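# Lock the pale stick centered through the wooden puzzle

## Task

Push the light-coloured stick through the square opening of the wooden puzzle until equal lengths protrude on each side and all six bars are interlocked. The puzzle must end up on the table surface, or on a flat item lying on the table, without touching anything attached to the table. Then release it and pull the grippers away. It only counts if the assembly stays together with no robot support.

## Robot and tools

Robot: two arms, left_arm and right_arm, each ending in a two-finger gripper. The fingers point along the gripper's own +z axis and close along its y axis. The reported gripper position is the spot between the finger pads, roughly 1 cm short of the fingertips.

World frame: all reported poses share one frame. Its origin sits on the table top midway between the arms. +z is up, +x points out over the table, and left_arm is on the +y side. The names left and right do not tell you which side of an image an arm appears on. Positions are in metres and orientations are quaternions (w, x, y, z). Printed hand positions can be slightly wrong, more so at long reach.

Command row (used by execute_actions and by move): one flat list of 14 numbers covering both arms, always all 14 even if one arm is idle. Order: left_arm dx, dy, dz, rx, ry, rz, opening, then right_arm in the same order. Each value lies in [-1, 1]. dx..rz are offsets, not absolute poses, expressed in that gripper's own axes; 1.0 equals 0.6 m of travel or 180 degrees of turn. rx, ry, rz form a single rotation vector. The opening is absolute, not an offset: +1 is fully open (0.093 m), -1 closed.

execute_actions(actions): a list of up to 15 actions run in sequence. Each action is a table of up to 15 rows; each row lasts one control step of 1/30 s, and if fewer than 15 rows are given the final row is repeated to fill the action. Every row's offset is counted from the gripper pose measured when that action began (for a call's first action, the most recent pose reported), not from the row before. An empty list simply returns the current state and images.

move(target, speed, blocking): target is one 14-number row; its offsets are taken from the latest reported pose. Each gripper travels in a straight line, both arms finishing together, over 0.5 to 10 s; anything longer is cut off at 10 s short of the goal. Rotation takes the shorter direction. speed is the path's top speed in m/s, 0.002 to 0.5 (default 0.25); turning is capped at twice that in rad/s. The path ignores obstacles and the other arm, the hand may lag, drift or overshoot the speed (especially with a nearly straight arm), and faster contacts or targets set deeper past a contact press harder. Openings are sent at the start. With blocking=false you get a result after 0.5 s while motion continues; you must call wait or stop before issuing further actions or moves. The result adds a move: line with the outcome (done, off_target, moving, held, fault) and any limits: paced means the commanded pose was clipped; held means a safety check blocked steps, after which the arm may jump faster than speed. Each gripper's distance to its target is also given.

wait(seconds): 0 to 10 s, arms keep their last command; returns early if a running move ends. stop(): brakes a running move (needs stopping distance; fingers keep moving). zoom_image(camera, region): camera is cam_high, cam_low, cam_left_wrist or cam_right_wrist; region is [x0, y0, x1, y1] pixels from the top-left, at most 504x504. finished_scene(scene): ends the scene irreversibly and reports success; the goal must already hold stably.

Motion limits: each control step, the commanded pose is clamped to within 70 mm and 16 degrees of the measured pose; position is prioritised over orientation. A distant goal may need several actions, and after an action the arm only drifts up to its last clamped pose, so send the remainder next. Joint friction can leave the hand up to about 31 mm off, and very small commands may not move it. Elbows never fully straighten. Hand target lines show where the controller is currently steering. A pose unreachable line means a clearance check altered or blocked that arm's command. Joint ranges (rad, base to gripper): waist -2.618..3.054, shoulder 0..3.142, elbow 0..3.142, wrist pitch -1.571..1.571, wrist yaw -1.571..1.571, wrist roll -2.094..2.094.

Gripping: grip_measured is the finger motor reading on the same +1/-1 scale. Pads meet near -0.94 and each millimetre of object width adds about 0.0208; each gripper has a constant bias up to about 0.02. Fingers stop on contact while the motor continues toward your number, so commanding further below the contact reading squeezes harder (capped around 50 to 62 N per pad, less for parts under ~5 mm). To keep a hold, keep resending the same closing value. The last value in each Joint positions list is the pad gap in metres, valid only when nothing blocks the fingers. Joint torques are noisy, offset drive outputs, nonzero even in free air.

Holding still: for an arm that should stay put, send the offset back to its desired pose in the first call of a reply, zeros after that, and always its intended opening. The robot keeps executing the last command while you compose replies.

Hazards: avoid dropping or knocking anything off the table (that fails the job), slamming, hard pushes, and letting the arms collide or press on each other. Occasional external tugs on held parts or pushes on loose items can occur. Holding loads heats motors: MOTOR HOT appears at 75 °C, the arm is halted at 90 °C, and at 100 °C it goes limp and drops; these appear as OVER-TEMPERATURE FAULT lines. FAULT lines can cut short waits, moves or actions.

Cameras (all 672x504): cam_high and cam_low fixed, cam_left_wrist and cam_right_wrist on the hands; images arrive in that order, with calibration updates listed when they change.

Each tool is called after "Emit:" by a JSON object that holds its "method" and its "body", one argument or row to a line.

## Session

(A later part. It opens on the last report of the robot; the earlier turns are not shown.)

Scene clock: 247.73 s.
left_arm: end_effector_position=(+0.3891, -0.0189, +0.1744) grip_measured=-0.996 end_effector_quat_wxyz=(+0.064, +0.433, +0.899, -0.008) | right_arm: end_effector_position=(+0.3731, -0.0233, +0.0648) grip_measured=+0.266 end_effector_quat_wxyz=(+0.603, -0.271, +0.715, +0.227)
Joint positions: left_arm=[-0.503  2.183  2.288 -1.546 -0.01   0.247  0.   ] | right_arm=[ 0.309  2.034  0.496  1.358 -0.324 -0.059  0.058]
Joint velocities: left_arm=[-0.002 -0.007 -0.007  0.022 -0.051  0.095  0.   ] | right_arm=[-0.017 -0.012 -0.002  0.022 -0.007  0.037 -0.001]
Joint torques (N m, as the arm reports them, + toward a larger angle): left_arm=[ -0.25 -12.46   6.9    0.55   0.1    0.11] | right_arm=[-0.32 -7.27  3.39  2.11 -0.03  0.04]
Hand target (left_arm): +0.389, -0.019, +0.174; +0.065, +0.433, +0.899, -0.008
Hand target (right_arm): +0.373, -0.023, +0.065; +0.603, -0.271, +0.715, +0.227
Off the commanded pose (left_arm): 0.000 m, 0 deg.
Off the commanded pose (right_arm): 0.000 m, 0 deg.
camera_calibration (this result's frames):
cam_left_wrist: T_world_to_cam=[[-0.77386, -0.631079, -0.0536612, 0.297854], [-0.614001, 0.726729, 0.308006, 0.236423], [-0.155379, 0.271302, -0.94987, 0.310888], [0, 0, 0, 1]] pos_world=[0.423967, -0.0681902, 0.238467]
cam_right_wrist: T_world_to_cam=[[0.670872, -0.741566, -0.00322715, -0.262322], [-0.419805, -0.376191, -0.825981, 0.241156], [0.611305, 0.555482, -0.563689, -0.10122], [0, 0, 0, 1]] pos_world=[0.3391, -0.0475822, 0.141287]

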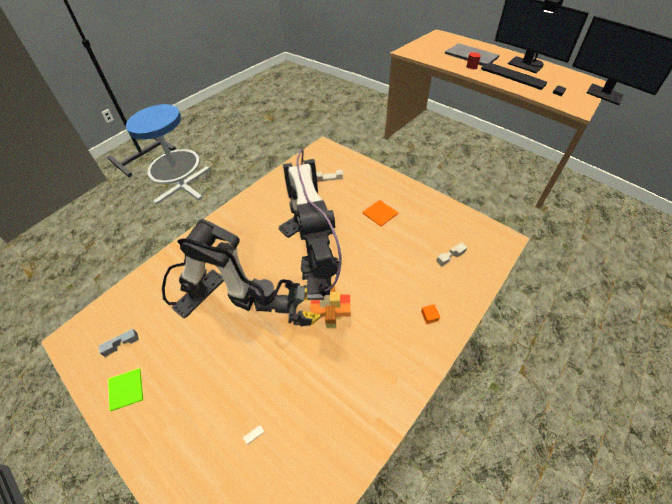

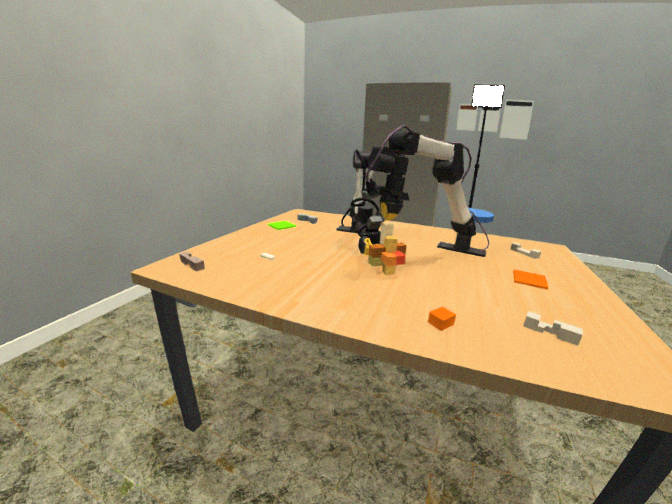

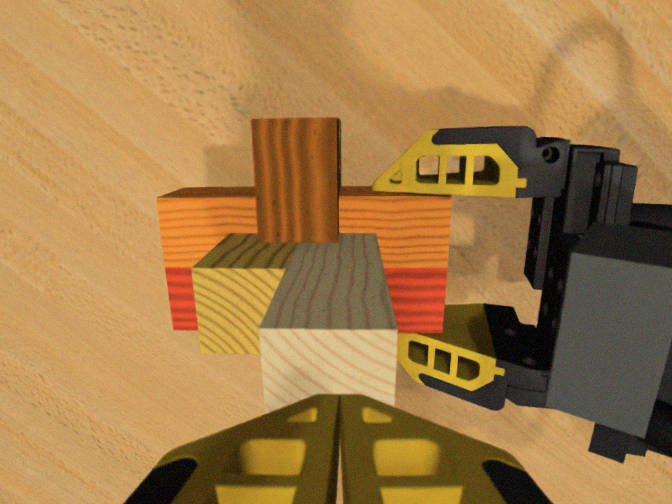

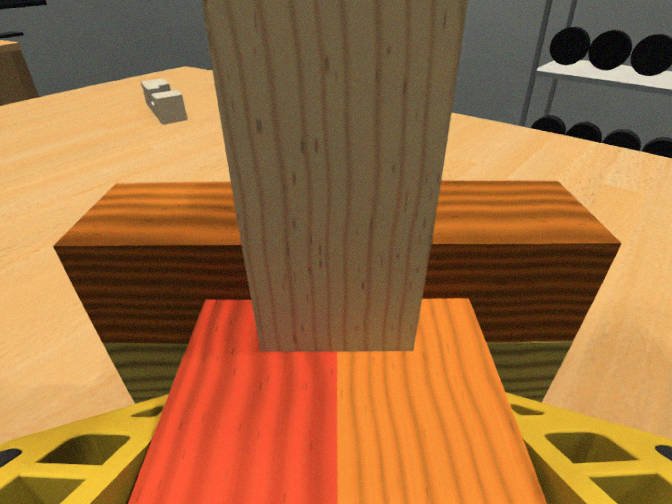

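Emit:
{"method": "execute_actions", "body": {
  "actions": [
    [[0.004,0,0.02,0,0.01,0,-1,0,0,0,0,0,0,0.26],[0.006,0,0.03,0,0.015,0,-1,0,0,0,0,0,0,0.26],[0.008,0,0.04,0,0.02,0,-1,0,0,0,0,0,0,0.26],[0.01,0,0.05,0,0.025,0,-1,0,0,0,0,0,0,0.26],[0.012,-0.001,0.06,0,0.03,0,-1,0,0,0,0,0,0,0.26],[0.014,-0.001,0.07,0,0.035,0,-1,0,0,0,0,0,0,0.26],[0.016,-0.001,0.08,0,0.04,0,-1,0,0,0,0,0,0,0.26],[0.018,-0.002,0.09,0,0.04,0,-1,0,0,0,0,0,0,0.26],[0.02,-0.002,0.10,0,0.04,0,-1,0,0,0,0,0,0,0.26],[0.02,-0.002,0.105,0,0.04,0,-1,0,0,0,0,0,0,0.26]]
  ]
}}

Emit:
{"method": "wait", "body": {
  "seconds": 0.4
}}

Scene clock: 250.77 s.
left_arm: end_effector_position=(+0.3876, -0.0158, +0.1497) grip_measured=-0.996 end_effector_quat_wxyz=(+0.046, +0.433, +0.900, +0.004) | right_arm: end_effector_position=(+0.3730, -0.0232, +0.0647) grip_measured=+0.266 end_effector_quat_wxyz=(+0.603, -0.273, +0.715, +0.226)
Joint positions: left_arm=[-0.506  2.18   2.185 -1.487 -0.027  0.244  0.   ] | right_arm=[ 0.309  2.034  0.496  1.358 -0.325 -0.065  0.058]
Joint velocities: left_arm=[-0.046  0.012 -0.037  0.066  0.037  0.051  0.   ] | right_arm=[-0.002 -0.007 -0.017  0.007 -0.095 -0.007 -0.001]
Joint torques (N m, as the arm reports them, + toward a larger angle): left_arm=[-0.5  -8.19  2.21  0.74 -0.03  0.06] | right_arm=[-0.32 -7.34  3.4   2.1  -0.05  0.06]
Hand target (left_arm): +0.384, -0.013, +0.112; +0.007, +0.434, +0.901, +0.019
Hand target (right_arm): +0.373, -0.023, +0.065; +0.603, -0.271, +0.715, +0.227
Off the commanded pose (left_arm): 0.039 m, 5 deg.
Off the commanded pose (right_arm): 0.000 m, 0 deg.
camera_calibration (this result's frames):
cam_left_wrist: T_world_to_cam=[[-0.773994, -0.630333, -0.060111, 0.298288], [-0.607935, 0.713219, 0.348902, 0.232184], [-0.177052, 0.306592, -0.935229, 0.293094], [0, 0, 0, 1]] pos_world=[0.423919, -0.067438, 0.211031]
cam_right_wrist: T_world_to_cam=[[0.672152, -0.74041, 0.00215349, -0.262988], [-0.416409, -0.380423, -0.825761, 0.239703], [0.612221, 0.55414, -0.564016, -0.101608], [0, 0, 0, 1]] pos_world=[0.338789, -0.047225, 0.141196]

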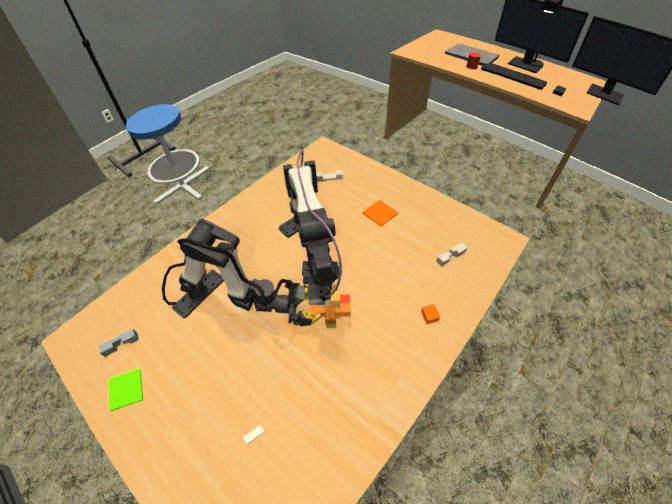

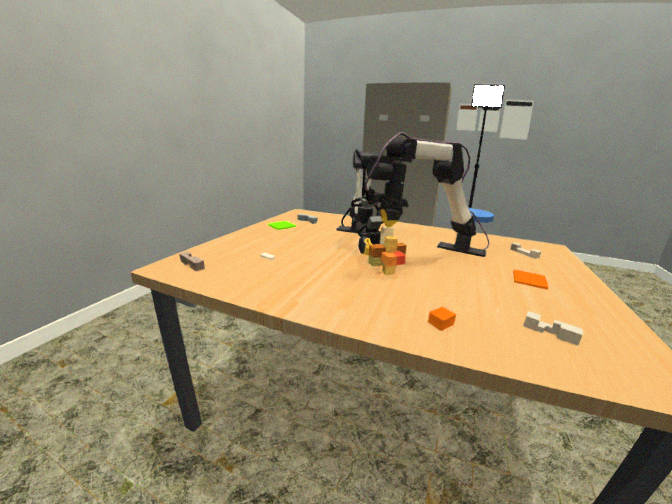

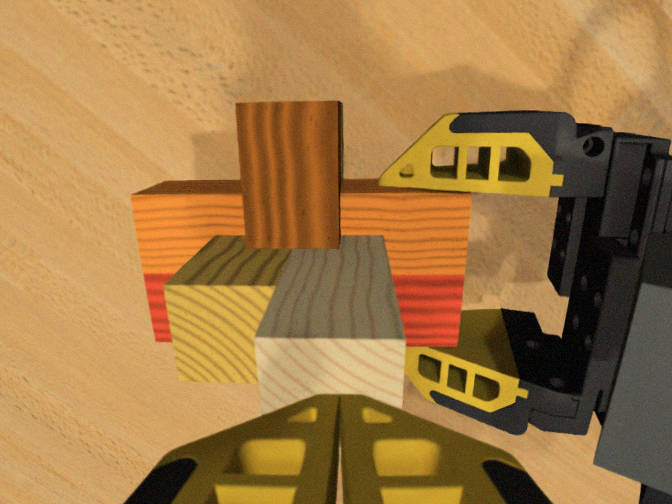

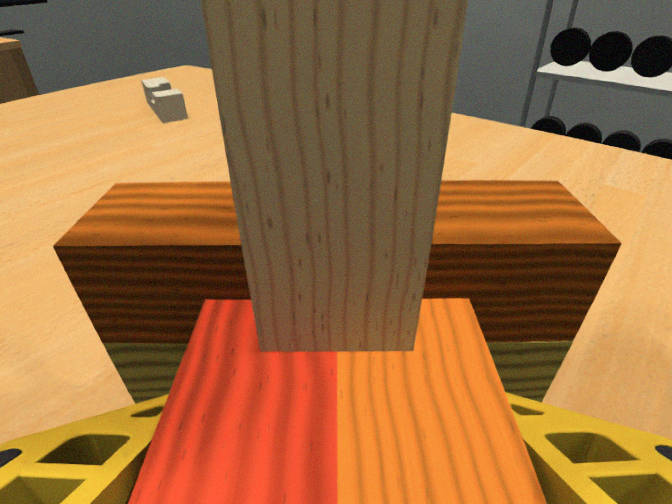

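Scene clock: 251.17 s.
left_arm: end_effector_position=(+0.3877, -0.0159, +0.1496) grip_measured=-0.996 end_effector_quat_wxyz=(+0.046, +0.433, +0.900, +0.004) | right_arm: end_effector_position=(+0.3730, -0.0232, +0.0647) grip_measured=+0.266 end_effector_quat_wxyz=(+0.603, -0.273, +0.715, +0.226)
Joint positions: left_arm=[-0.506  2.18   2.185 -1.486 -0.028  0.243  0.   ] | right_arm=[ 0.309  2.034  0.496  1.358 -0.325 -0.065  0.058]
Joint velocities: left_arm=[-0.002  0.022  0.002  0.007 -0.066  0.037  0.   ] | right_arm=[-0.002  0.002 -0.012 -0.022  0.007  0.037 -0.001]
Joint torques (N m, as the arm reports them, + toward a larger angle): left_arm=[-0.54 -8.34  1.98  0.77 -0.02  0.05] | right_arm=[-0.39 -7.37  3.37  2.12 -0.02  0.1 ]
Hand target (left_arm): +0.385, -0.013, +0.112; +0.007, +0.434, +0.901, +0.019
Hand target (right_arm): +0.373, -0.023, +0.065; +0.603, -0.271, +0.715, +0.227
Off the commanded pose (left_arm): 0.039 m, 5 deg.
Off the commanded pose (right_arm): 0.000 m, 0 deg.
wait: 0.40 s; at rest by 0.17 s
camera_calibration (this result's frames):
cam_left_wrist: T_world_to_cam=[[-0.773463, -0.630946, -0.0605067, 0.298215], [-0.608678, 0.712736, 0.348595, 0.232633], [-0.176819, 0.306454, -0.935319, 0.292966], [0, 0, 0, 1]] pos_world=[0.424059, -0.0674285, 0.210966]
cam_right_wrist: T_world_to_cam=[[0.672152, -0.74041, 0.00215349, -0.262988], [-0.416409, -0.380423, -0.825761, 0.239703], [0.612221, 0.55414, -0.564016, -0.101608], [0, 0, 0, 1]] pos_world=[0.338789, -0.047225, 0.141196]

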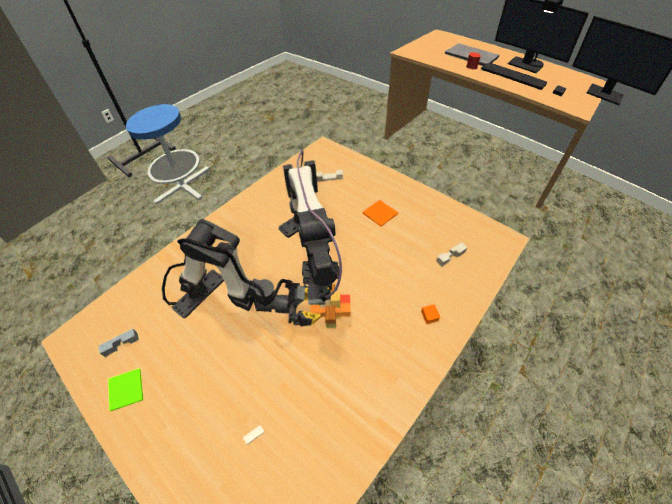

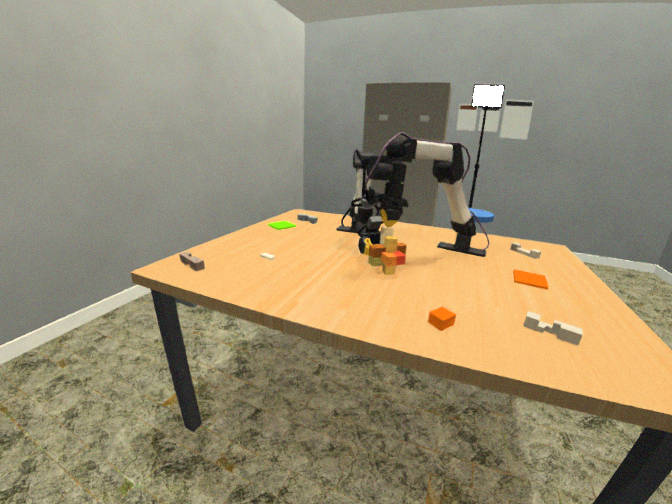

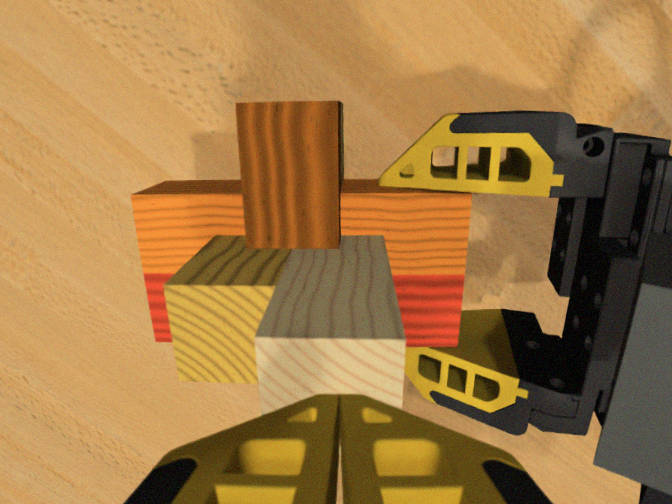

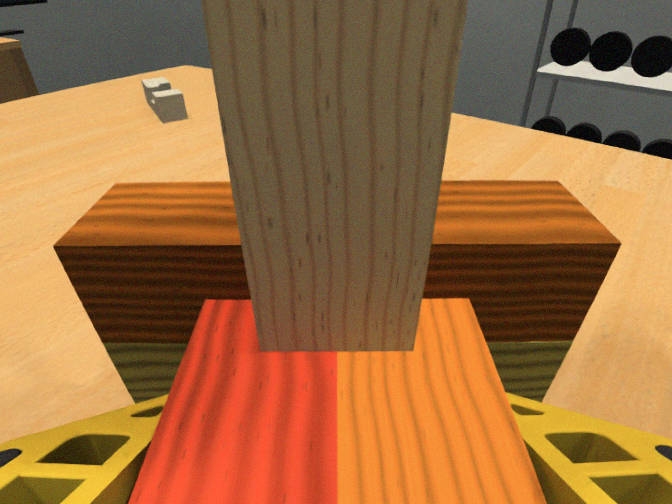

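Emit:
{"method": "execute_actions", "body": {
  "actions": [
    [[0.005,-0.001,0.065,0,0.026,0,-1,0,0,0,0,0,0.004,0.26],[0.0,-0.001,0.07,0,0.026,0,-1,0,0,0,0,0,0.006,0.26],[-0.004,-0.002,0.075,0,0.026,0,-1,0,0,0,0,0,0.008,0.26],[-0.005,-0.002,0.08,0,0.026,0,-1,0,0,0,0,0,0.008,0.26],[-0.005,-0.002,0.085,0,0.026,0,-1,0,0,0,0,0,0.008,0.26],[-0.005,-0.003,0.09,0,0.026,0,-1,0,0,0,0,0,0.008,0.26],[-0.005,-0.003,0.095,0,0.026,0,-1,0,0,0,0,0,0.008,0.26]]
  ]
}}

Scene clock: 253.43 s.
left_arm: end_effector_position=(+0.3888, -0.0175, +0.1414) grip_measured=-0.996 end_effector_quat_wxyz=(+0.047, +0.432, +0.901, +0.010) | right_arm: end_effector_position=(+0.3732, -0.0234, +0.0647) grip_measured=+0.266 end_effector_quat_wxyz=(+0.602, -0.266, +0.717, +0.230)
Joint positions: left_arm=[-0.512  2.18   2.151 -1.453 -0.039  0.236  0.   ] | right_arm=[ 0.309  2.034  0.496  1.358 -0.323 -0.048  0.058]
Joint velocities: left_arm=[-0.022 -0.002 -0.002  0.022 -0.051 -0.125  0.   ] | right_arm=[ 0.007  0.002  0.002 -0.022 -0.051  0.022 -0.   ]
Joint torques (N m, as the arm reports them, + toward a larger angle): left_arm=[-0.69 -6.28  2.41  0.96  0.    0.07] | right_arm=[-0.35 -7.28  3.33  2.08 -0.06  0.1 ]
Hand target (left_arm): +0.389, -0.019, +0.095; +0.009, +0.433, +0.901, +0.022
Hand target (right_arm): +0.373, -0.023, +0.065; +0.600, -0.264, +0.718, +0.233
Off the commanded pose (left_arm): 0.049 m, 5 deg.
Off the commanded pose (right_arm): 0.000 m, 0 deg.
camera_calibration (this result's frames):
cam_left_wrist: T_world_to_cam=[[-0.771731, -0.63202, -0.0705898, 0.298243], [-0.61235, 0.708542, 0.350708, 0.238362], [-0.171638, 0.313878, -0.933821, 0.283896], [0, 0, 0, 1]] pos_world=[0.424852, -0.0695028, 0.202565]
cam_right_wrist: T_world_to_cam=[[0.6688, -0.743301, -0.0145015, -0.260983], [-0.427208, -0.368279, -0.825751, 0.244], [0.608441, 0.558457, -0.563849, -0.10011], [0, 0, 0, 1]] pos_world=[0.339695, -0.0482215, 0.141252]

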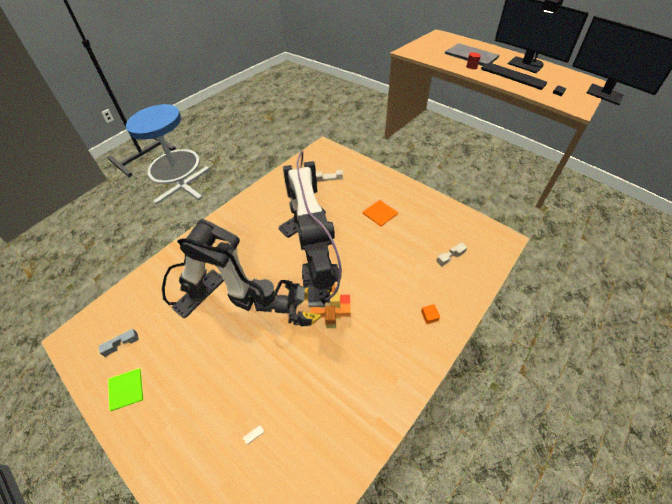

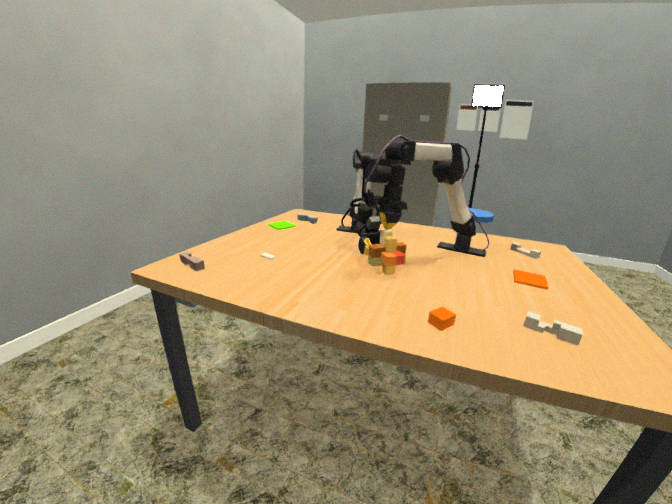

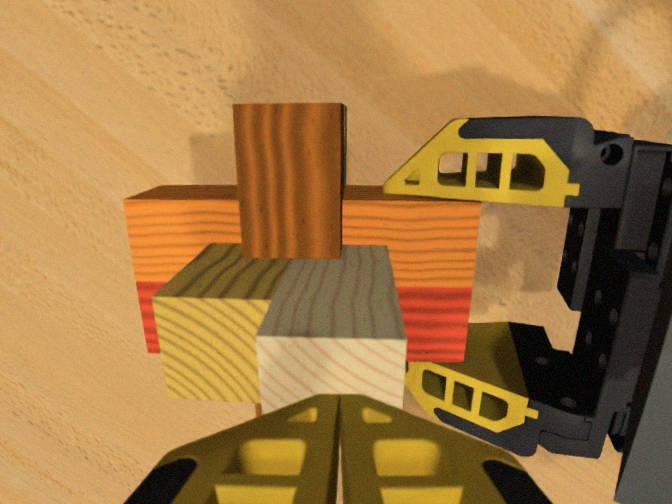

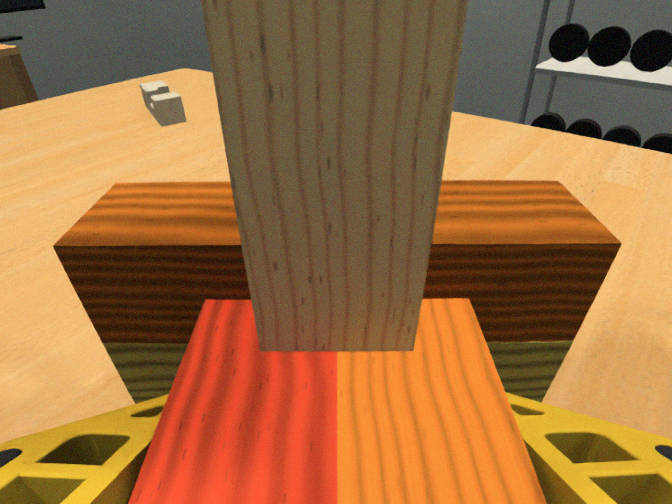

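Emit:
{"method": "execute_actions", "body": {
  "actions": [
    [[0,0.002,0.04,0.01,0.02,0,-1,0,0,0,0,0,0,0.26],[0,0.004,0.0,0.015,0.025,0,-1,0,0,0,0,0,0,0.26],[-0.004,0.008,-0.02,0.02,0.03,0,-1,0,0,0,0,0,0,0.26]],
    [[0.002,0,0.02,0,0.005,0,-1,0,0,0,0,0,0,0.26],[0.003,0.001,0.03,0,0.008,0,-1,0,0,0,0,0,0,0.26],[0.004,0.001,0.04,0,0.01,0,-1,0,0,0,0,0,0,0.26],[0.005,0.002,0.05,0,0.012,0,-1,0,0,0,0,0,0,0.26],[0.005,0.002,0.06,0,0.015,0,-1,0,0,0,0,0,0,0.26],[0.005,0.003,0.07,0,0.018,0,-1,0,0,0,0,0,0,0.26],[0.005,0.003,0.08,0,0.02,0,-1,0,0,0,0,0,0,0.26],[0.005,0.003,0.09,0,0.02,0,-1,0,0,0,0,0,0,0.26],[0.005,0.003,0.10,0,0.02,0,-1,0,0,0,0,0,0,0.26],[0.005,0.003,0.105,0,0.02,0,-1,0,0,0,0,0,0,0.26]]
  ]
}}

Scene clock: 257.80 s.
left_arm: end_effector_position=(+0.3886, -0.0123, +0.1240) grip_measured=-0.996 end_effector_quat_wxyz=(+0.026, +0.432, +0.902, +0.000) | right_arm: end_effector_position=(+0.3731, -0.0234, +0.0647) grip_measured=+0.266 end_effector_quat_wxyz=(+0.603, -0.270, +0.716, +0.227)
Joint positions: left_arm=[-0.492  2.195  2.107 -1.431 -0.011  0.252  0.   ] | right_arm=[ 0.309  2.034  0.496  1.358 -0.323 -0.058  0.058]
Joint velocities: left_arm=[ 0.007 -0.017 -0.022  0.051  0.022 -0.022  0.   ] | right_arm=[-0.012  0.007  0.022 -0.066 -0.081  0.037 -0.   ]
Joint torques (N m, as the arm reports them, + toward a larger angle): left_arm=[-0.28 -8.61  2.31  0.85 -0.01  0.12] | right_arm=[-0.29 -7.32  3.36  2.11 -0.01  0.09]
Hand target (left_arm): +0.390, -0.011, +0.088; +0.001, +0.432, +0.902, +0.011
Hand target (right_arm): +0.373, -0.023, +0.065; +0.602, -0.267, +0.717, +0.230
Off the commanded pose (left_arm): 0.037 m, 3 deg.
Off the commanded pose (right_arm): 0.000 m, 1 deg.
camera_calibration (this result's frames):
cam_left_wrist: T_world_to_cam=[[-0.773217, -0.633116, -0.0360545, 0.296403], [-0.596667, 0.707092, 0.379486, 0.231012], [-0.214765, 0.314937, -0.924495, 0.281532], [0, 0, 0, 1]] pos_world=[0.427485, -0.0643546, 0.183296]
cam_right_wrist: T_world_to_cam=[[0.670347, -0.74203, -0.00516998, -0.26207], [-0.421363, -0.374904, -0.825773, 0.241669], [0.61081, 0.555732, -0.563979, -0.101049], [0, 0, 0, 1]] pos_world=[0.33923, -0.0477051, 0.141219]

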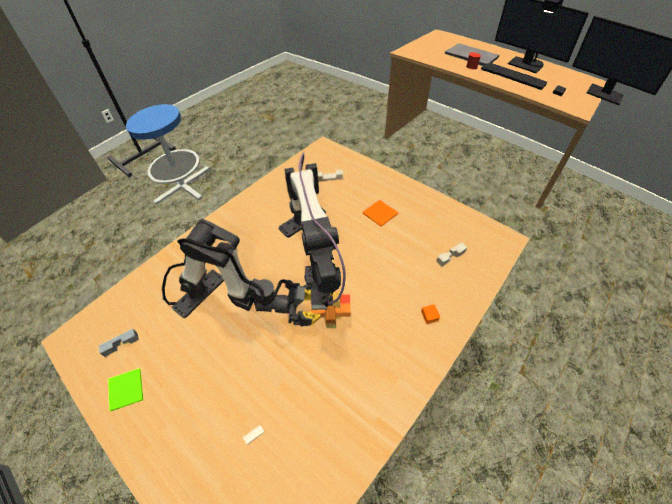

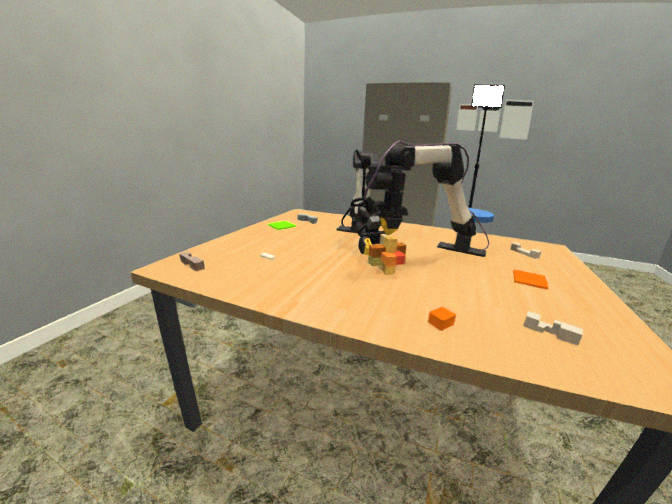

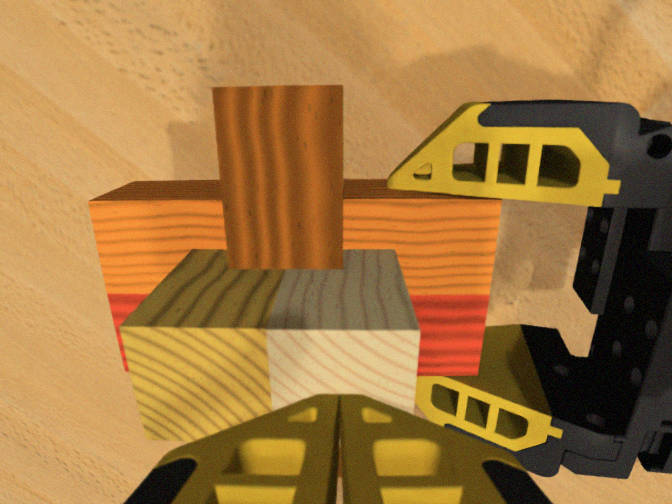

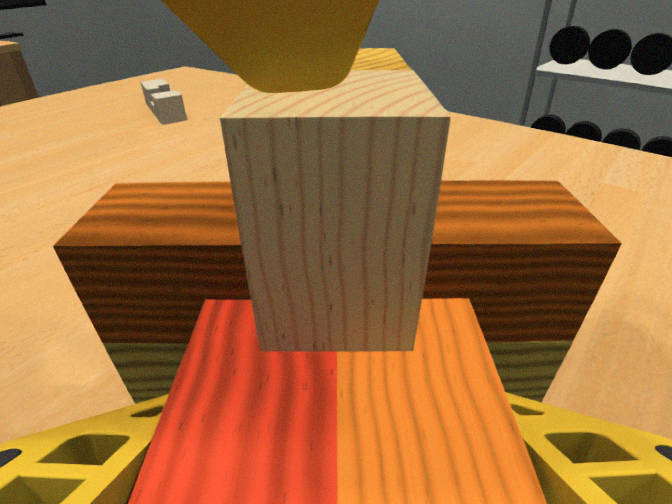

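Emit:
{"method": "execute_actions", "body": {
  "actions": [
    [[-0.002,0.003,0.065,0,0.016,0,-1,0,0,0,0,0,0.006,0.26],[-0.005,0.003,0.072,0,0.016,0,-1,0,0,0,0,0,0.006,0.26],[-0.008,0.003,0.08,0,0.016,0,-1,0,0,0,0,0,0.006,0.26],[-0.008,0.003,0.088,0,0.016,0,-1,0,0,0,0,0,0.006,0.26]]
  ]
}}

Emit:
{"method": "zoom_image", "body": {
  "camera": "cam_left_wrist",
  "region": [200, 280, 340, 380]
}}

Scene clock: 260.00 s.
left_arm: end_effector_position=(+0.3891, -0.0126, +0.1232) grip_measured=-0.996 end_effector_quat_wxyz=(+0.033, +0.431, +0.902, -0.001) | right_arm: end_effector_position=(+0.3731, -0.0234, +0.0647) grip_measured=+0.266 end_effector_quat_wxyz=(+0.602, -0.268, +0.717, +0.229)
Joint positions: left_arm=[-0.492  2.18   2.079 -1.405 -0.011  0.252  0.   ] | right_arm=[ 0.309  2.034  0.496  1.358 -0.323 -0.052  0.058]
Joint velocities: left_arm=[-0.017 -0.002 -0.017 -0.037  0.022  0.022  0.   ] | right_arm=[ 0.002 -0.012  0.002 -0.007  0.007  0.007  0.   ]
Joint torques (N m, as the arm reports them, + toward a larger angle): left_arm=[-0.47 -6.68  1.22  1.15 -0.02  0.07] | right_arm=[-0.48 -7.25  3.29  2.11 -0.05  0.19]
Hand target (left_arm): +0.391, -0.013, +0.074; +0.002, +0.432, +0.902, +0.011
Hand target (right_arm): +0.373, -0.023, +0.065; +0.600, -0.263, +0.718, +0.233
Off the commanded pose (left_arm): 0.052 m, 4 deg.
Off the commanded pose (right_arm): 0.000 m, 1 deg.
camera_calibration (this result's frames):
cam_left_wrist: T_world_to_cam=[[-0.772789, -0.633423, -0.0396466, 0.296849], [-0.600766, 0.709944, 0.367503, 0.2349], [-0.204638, 0.307821, -0.929177, 0.277594], [0, 0, 0, 1]] pos_world=[0.427328, -0.0641843, 0.183376]
cam_right_wrist: T_world_to_cam=[[0.669593, -0.74265, -0.0108078, -0.261438], [-0.424801, -0.370995, -0.825777, 0.243044], [0.609253, 0.557525, -0.563894, -0.100432], [0, 0, 0, 1]] pos_world=[0.339491, -0.0479961, 0.141241]

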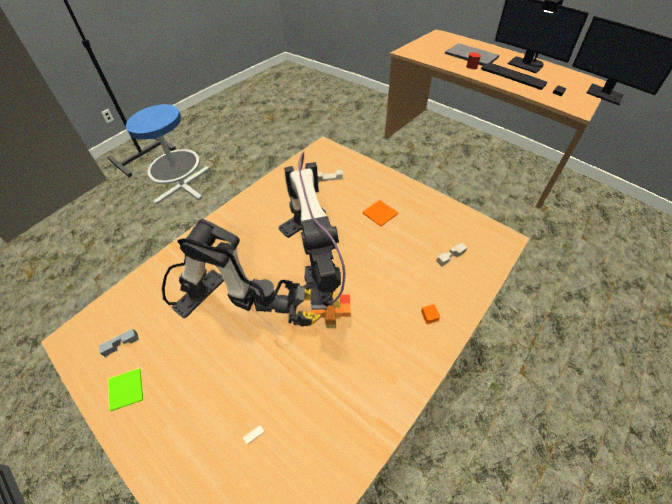

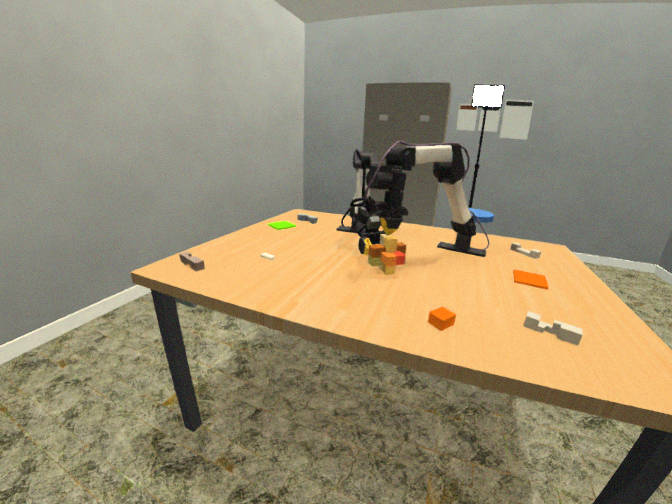

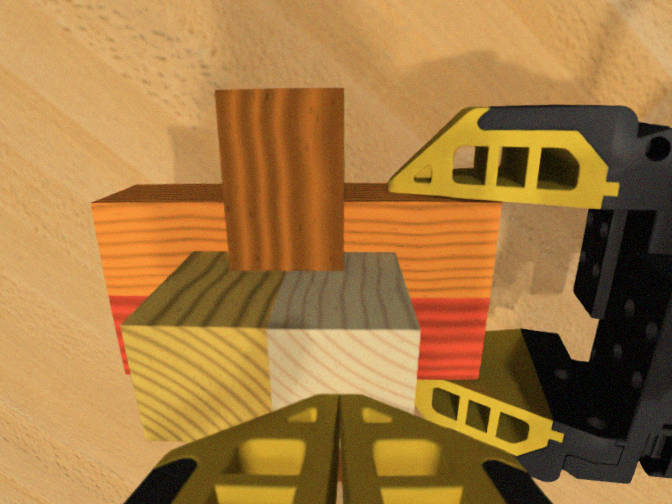

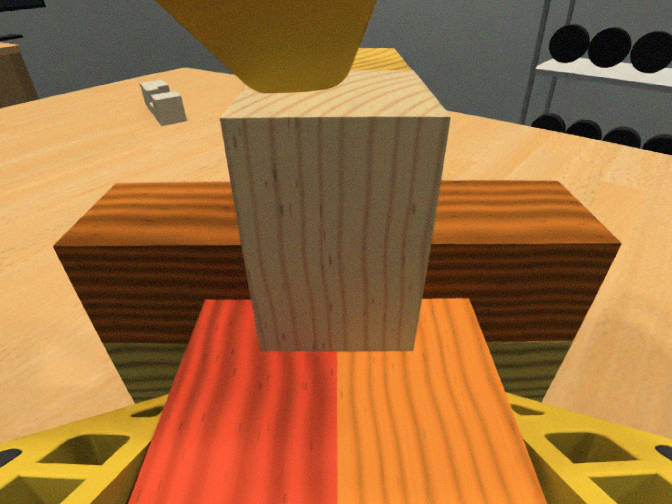

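Region (200, 280, 340, 380) of cam_left_wrist's 672x504 image, scaled by 3.600, with more detail than that image has; it fills the top 360 rows of this view, and the rest is white.

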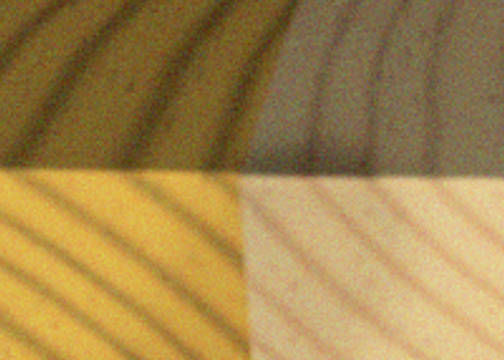

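Emit:
{"method": "execute_actions", "body": {
  "actions": [
    [[0,0,0.04,0,0.01,0,-1,0,0,0,0,0,0,0.26],[0,0,0.01,0,0.005,0,-1,0,0,0,0,0,0,0.3],[0,0,-0.02,0,0,0,-1,0,0,0,0,0,0,0.35],[0,0,-0.04,0,0,0,-1,0,0,0,0,0,0,0.45],[0,0,-0.05,0,0,0,-1,0,0,0,0,0,0,0.6],[0,0,-0.05,0,0,0,-1,0,0,0,0,0,0,0.8],[0,0,-0.05,0,0,0,-1,0,0,0,0,0,0,1]]
  ]
}}

Emit:
{"method": "move", "body": {
  "target": [0.2,0.05,-0.1,0,0,0,-1,-0.03,0,-0.2,0,0,0,1],
  "speed": 0.2
}}

Scene clock: 262.70 s.
left_arm: end_effector_position=(+0.3866, -0.0109, +0.1535) grip_measured=-0.996 end_effector_quat_wxyz=(+0.037, +0.431, +0.901, -0.002) | right_arm: end_effector_position=(+0.3731, -0.0234, +0.0647) grip_measured=+0.994 end_effector_quat_wxyz=(+0.602, -0.269, +0.716, +0.228)
Joint positions: left_arm=[-0.492  2.187  2.213 -1.524 -0.01   0.252  0.   ] | right_arm=[ 0.309  2.034  0.496  1.358 -0.323 -0.054  0.093]
Joint velocities: left_arm=[ 0.002  0.022 -0.022 -0.139 -0.022 -0.051  0.   ] | right_arm=[ 0.002 -0.012 -0.002 -0.007  0.022 -0.007  0.   ]
Joint torques (N m, as the arm reports them, + toward a larger angle): left_arm=[ -0.2  -10.99   9.12   0.4    0.09   0.14] | right_arm=[-0.29 -7.32  3.35  2.09 -0.01  0.07]
Hand target (left_arm): +0.388, -0.012, +0.153; +0.033, +0.431, +0.902, -0.001
Hand target (right_arm): +0.373, -0.023, +0.065; +0.602, -0.268, +0.717, +0.229
Off the commanded pose (left_arm): 0.001 m, 0 deg.
Off the commanded pose (right_arm): 0.000 m, 0 deg.
camera_calibration (this result's frames):
cam_left_wrist: T_world_to_cam=[[-0.772595, -0.633591, -0.0407472, 0.297288], [-0.60279, 0.711858, 0.360421, 0.222945], [-0.199353, 0.303021, -0.931899, 0.303029], [0, 0, 0, 1]] pos_world=[0.424482, -0.0621701, 0.214152]
cam_right_wrist: T_world_to_cam=[[0.669897, -0.742405, -0.00855267, -0.261692], [-0.423426, -0.372559, -0.825779, 0.242494], [0.609876, 0.556808, -0.56393, -0.100678], [0, 0, 0, 1]] pos_world=[0.339386, -0.0478797, 0.141233]

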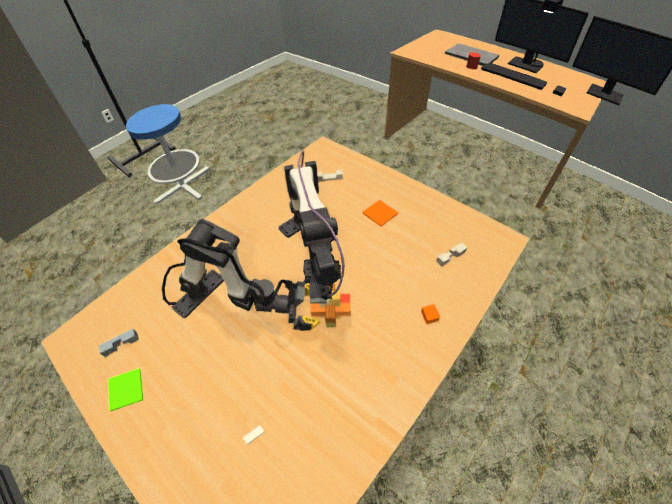

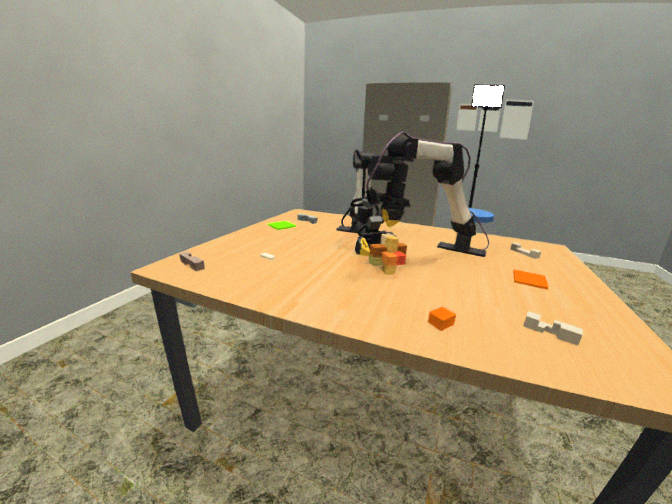

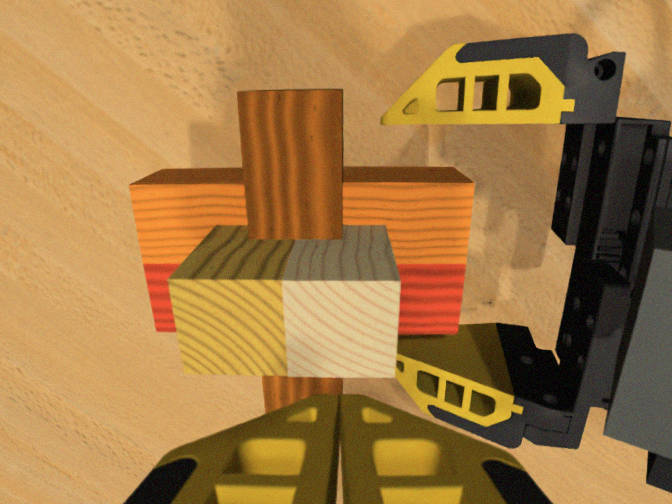

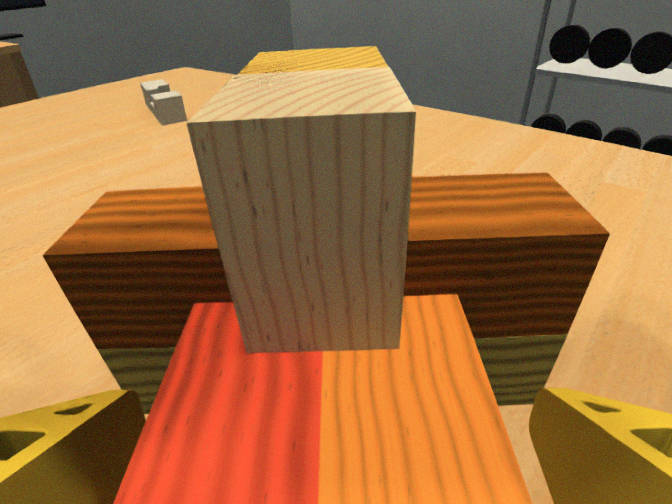

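Scene clock: 264.17 s.
left_arm: end_effector_position=(+0.3358, +0.1015, +0.2051) grip_measured=-0.996 end_effector_quat_wxyz=(+0.039, +0.430, +0.902, +0.001) | right_arm: end_effector_position=(+0.2923, -0.0969, +0.1055) grip_measured=+0.994 end_effector_quat_wxyz=(+0.608, -0.266, +0.713, +0.227)
Joint positions: left_arm=[-0.306  1.768  1.827 -1.552 -0.002  0.435  0.   ] | right_arm=[ 0.106  1.517  0.115  1.219 -0.517 -0.091  0.093]
Joint velocities: left_arm=[ 0.017 -0.012 -0.002  0.007 -0.037 -0.037  0.   ] | right_arm=[ 0.007 -0.002  0.002 -0.022  0.022 -0.022 -0.001]
Joint torques (N m, as the arm reports them, + toward a larger angle): left_arm=[-0.03 -9.97  5.31  0.42  0.22  0.16] | right_arm=[-1.04 -4.99  2.56  1.95 -0.2  -0.02]
Hand target (left_arm): +0.330, +0.104, +0.205; +0.036, +0.431, +0.901, -0.003
Hand target (right_arm): +0.286, -0.099, +0.102; +0.602, -0.269, +0.716, +0.228
Off the commanded pose (left_arm): 0.005 m, 0 deg.
Off the commanded pose (right_arm): 0.007 m, 1 deg.
joint sent to its limit (left arm) — the command would take joint 4 (wrist pitch) past its lower limit, so that joint was sent only as far as its limit.
move: done
camera_calibration (this result's frames):
cam_left_wrist: T_world_to_cam=[[-0.770678, -0.635458, -0.0474142, 0.332255], [-0.606864, 0.70923, 0.358761, 0.0956907], [-0.19435, 0.305263, -0.932225, 0.305114], [0, 0, 0, 1]] pos_world=[0.373432, 0.0501275, 0.265858]
cam_right_wrist: T_world_to_cam=[[0.665321, -0.746543, -0.00469345, -0.2613], [-0.415969, -0.365478, -0.832704, 0.213828], [0.619933, 0.555968, -0.553699, 0.00845412], [0, 0, 0, 1]] pos_world=[0.257553, -0.121622, 0.18151]

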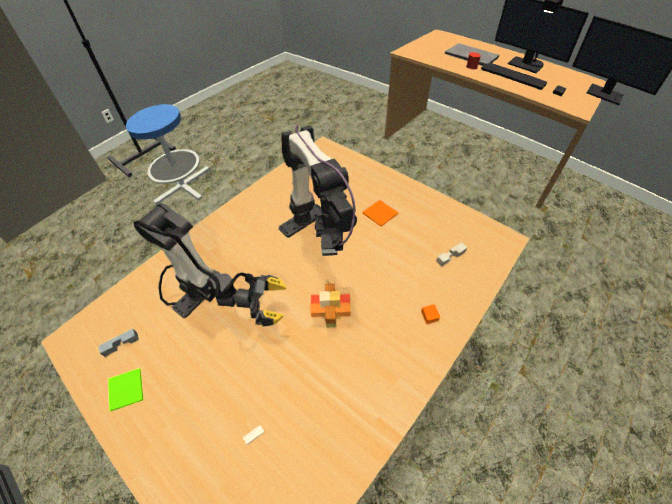

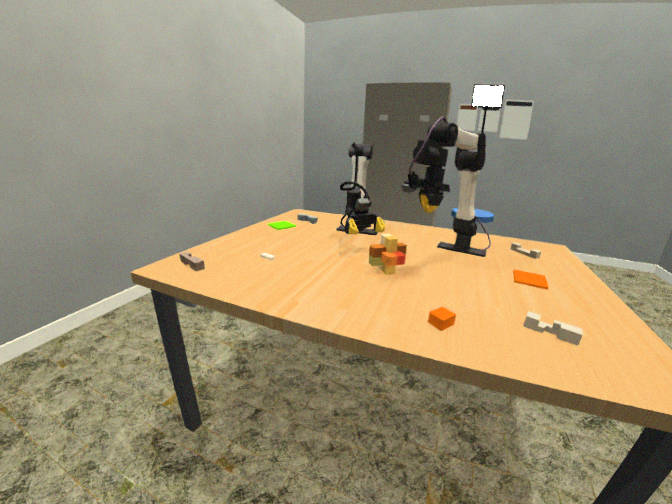

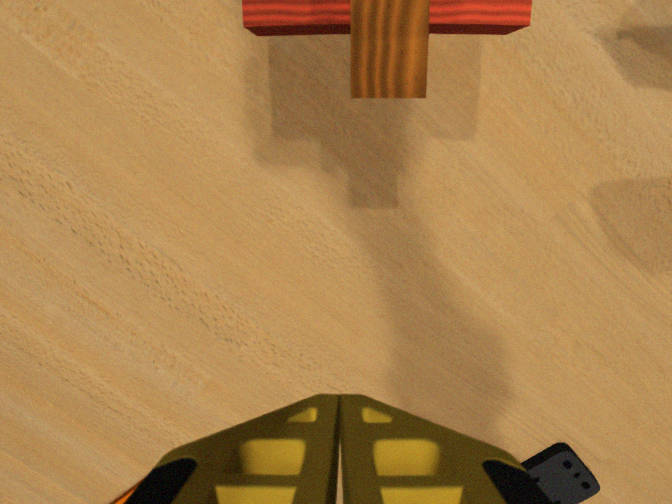

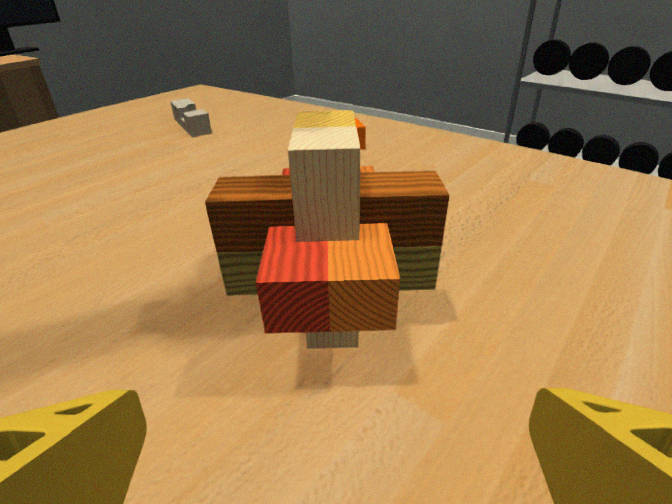

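Emit:
{"method": "finished_scene", "body": {
  "scene": 1
}}

The scene is finished: the task was done.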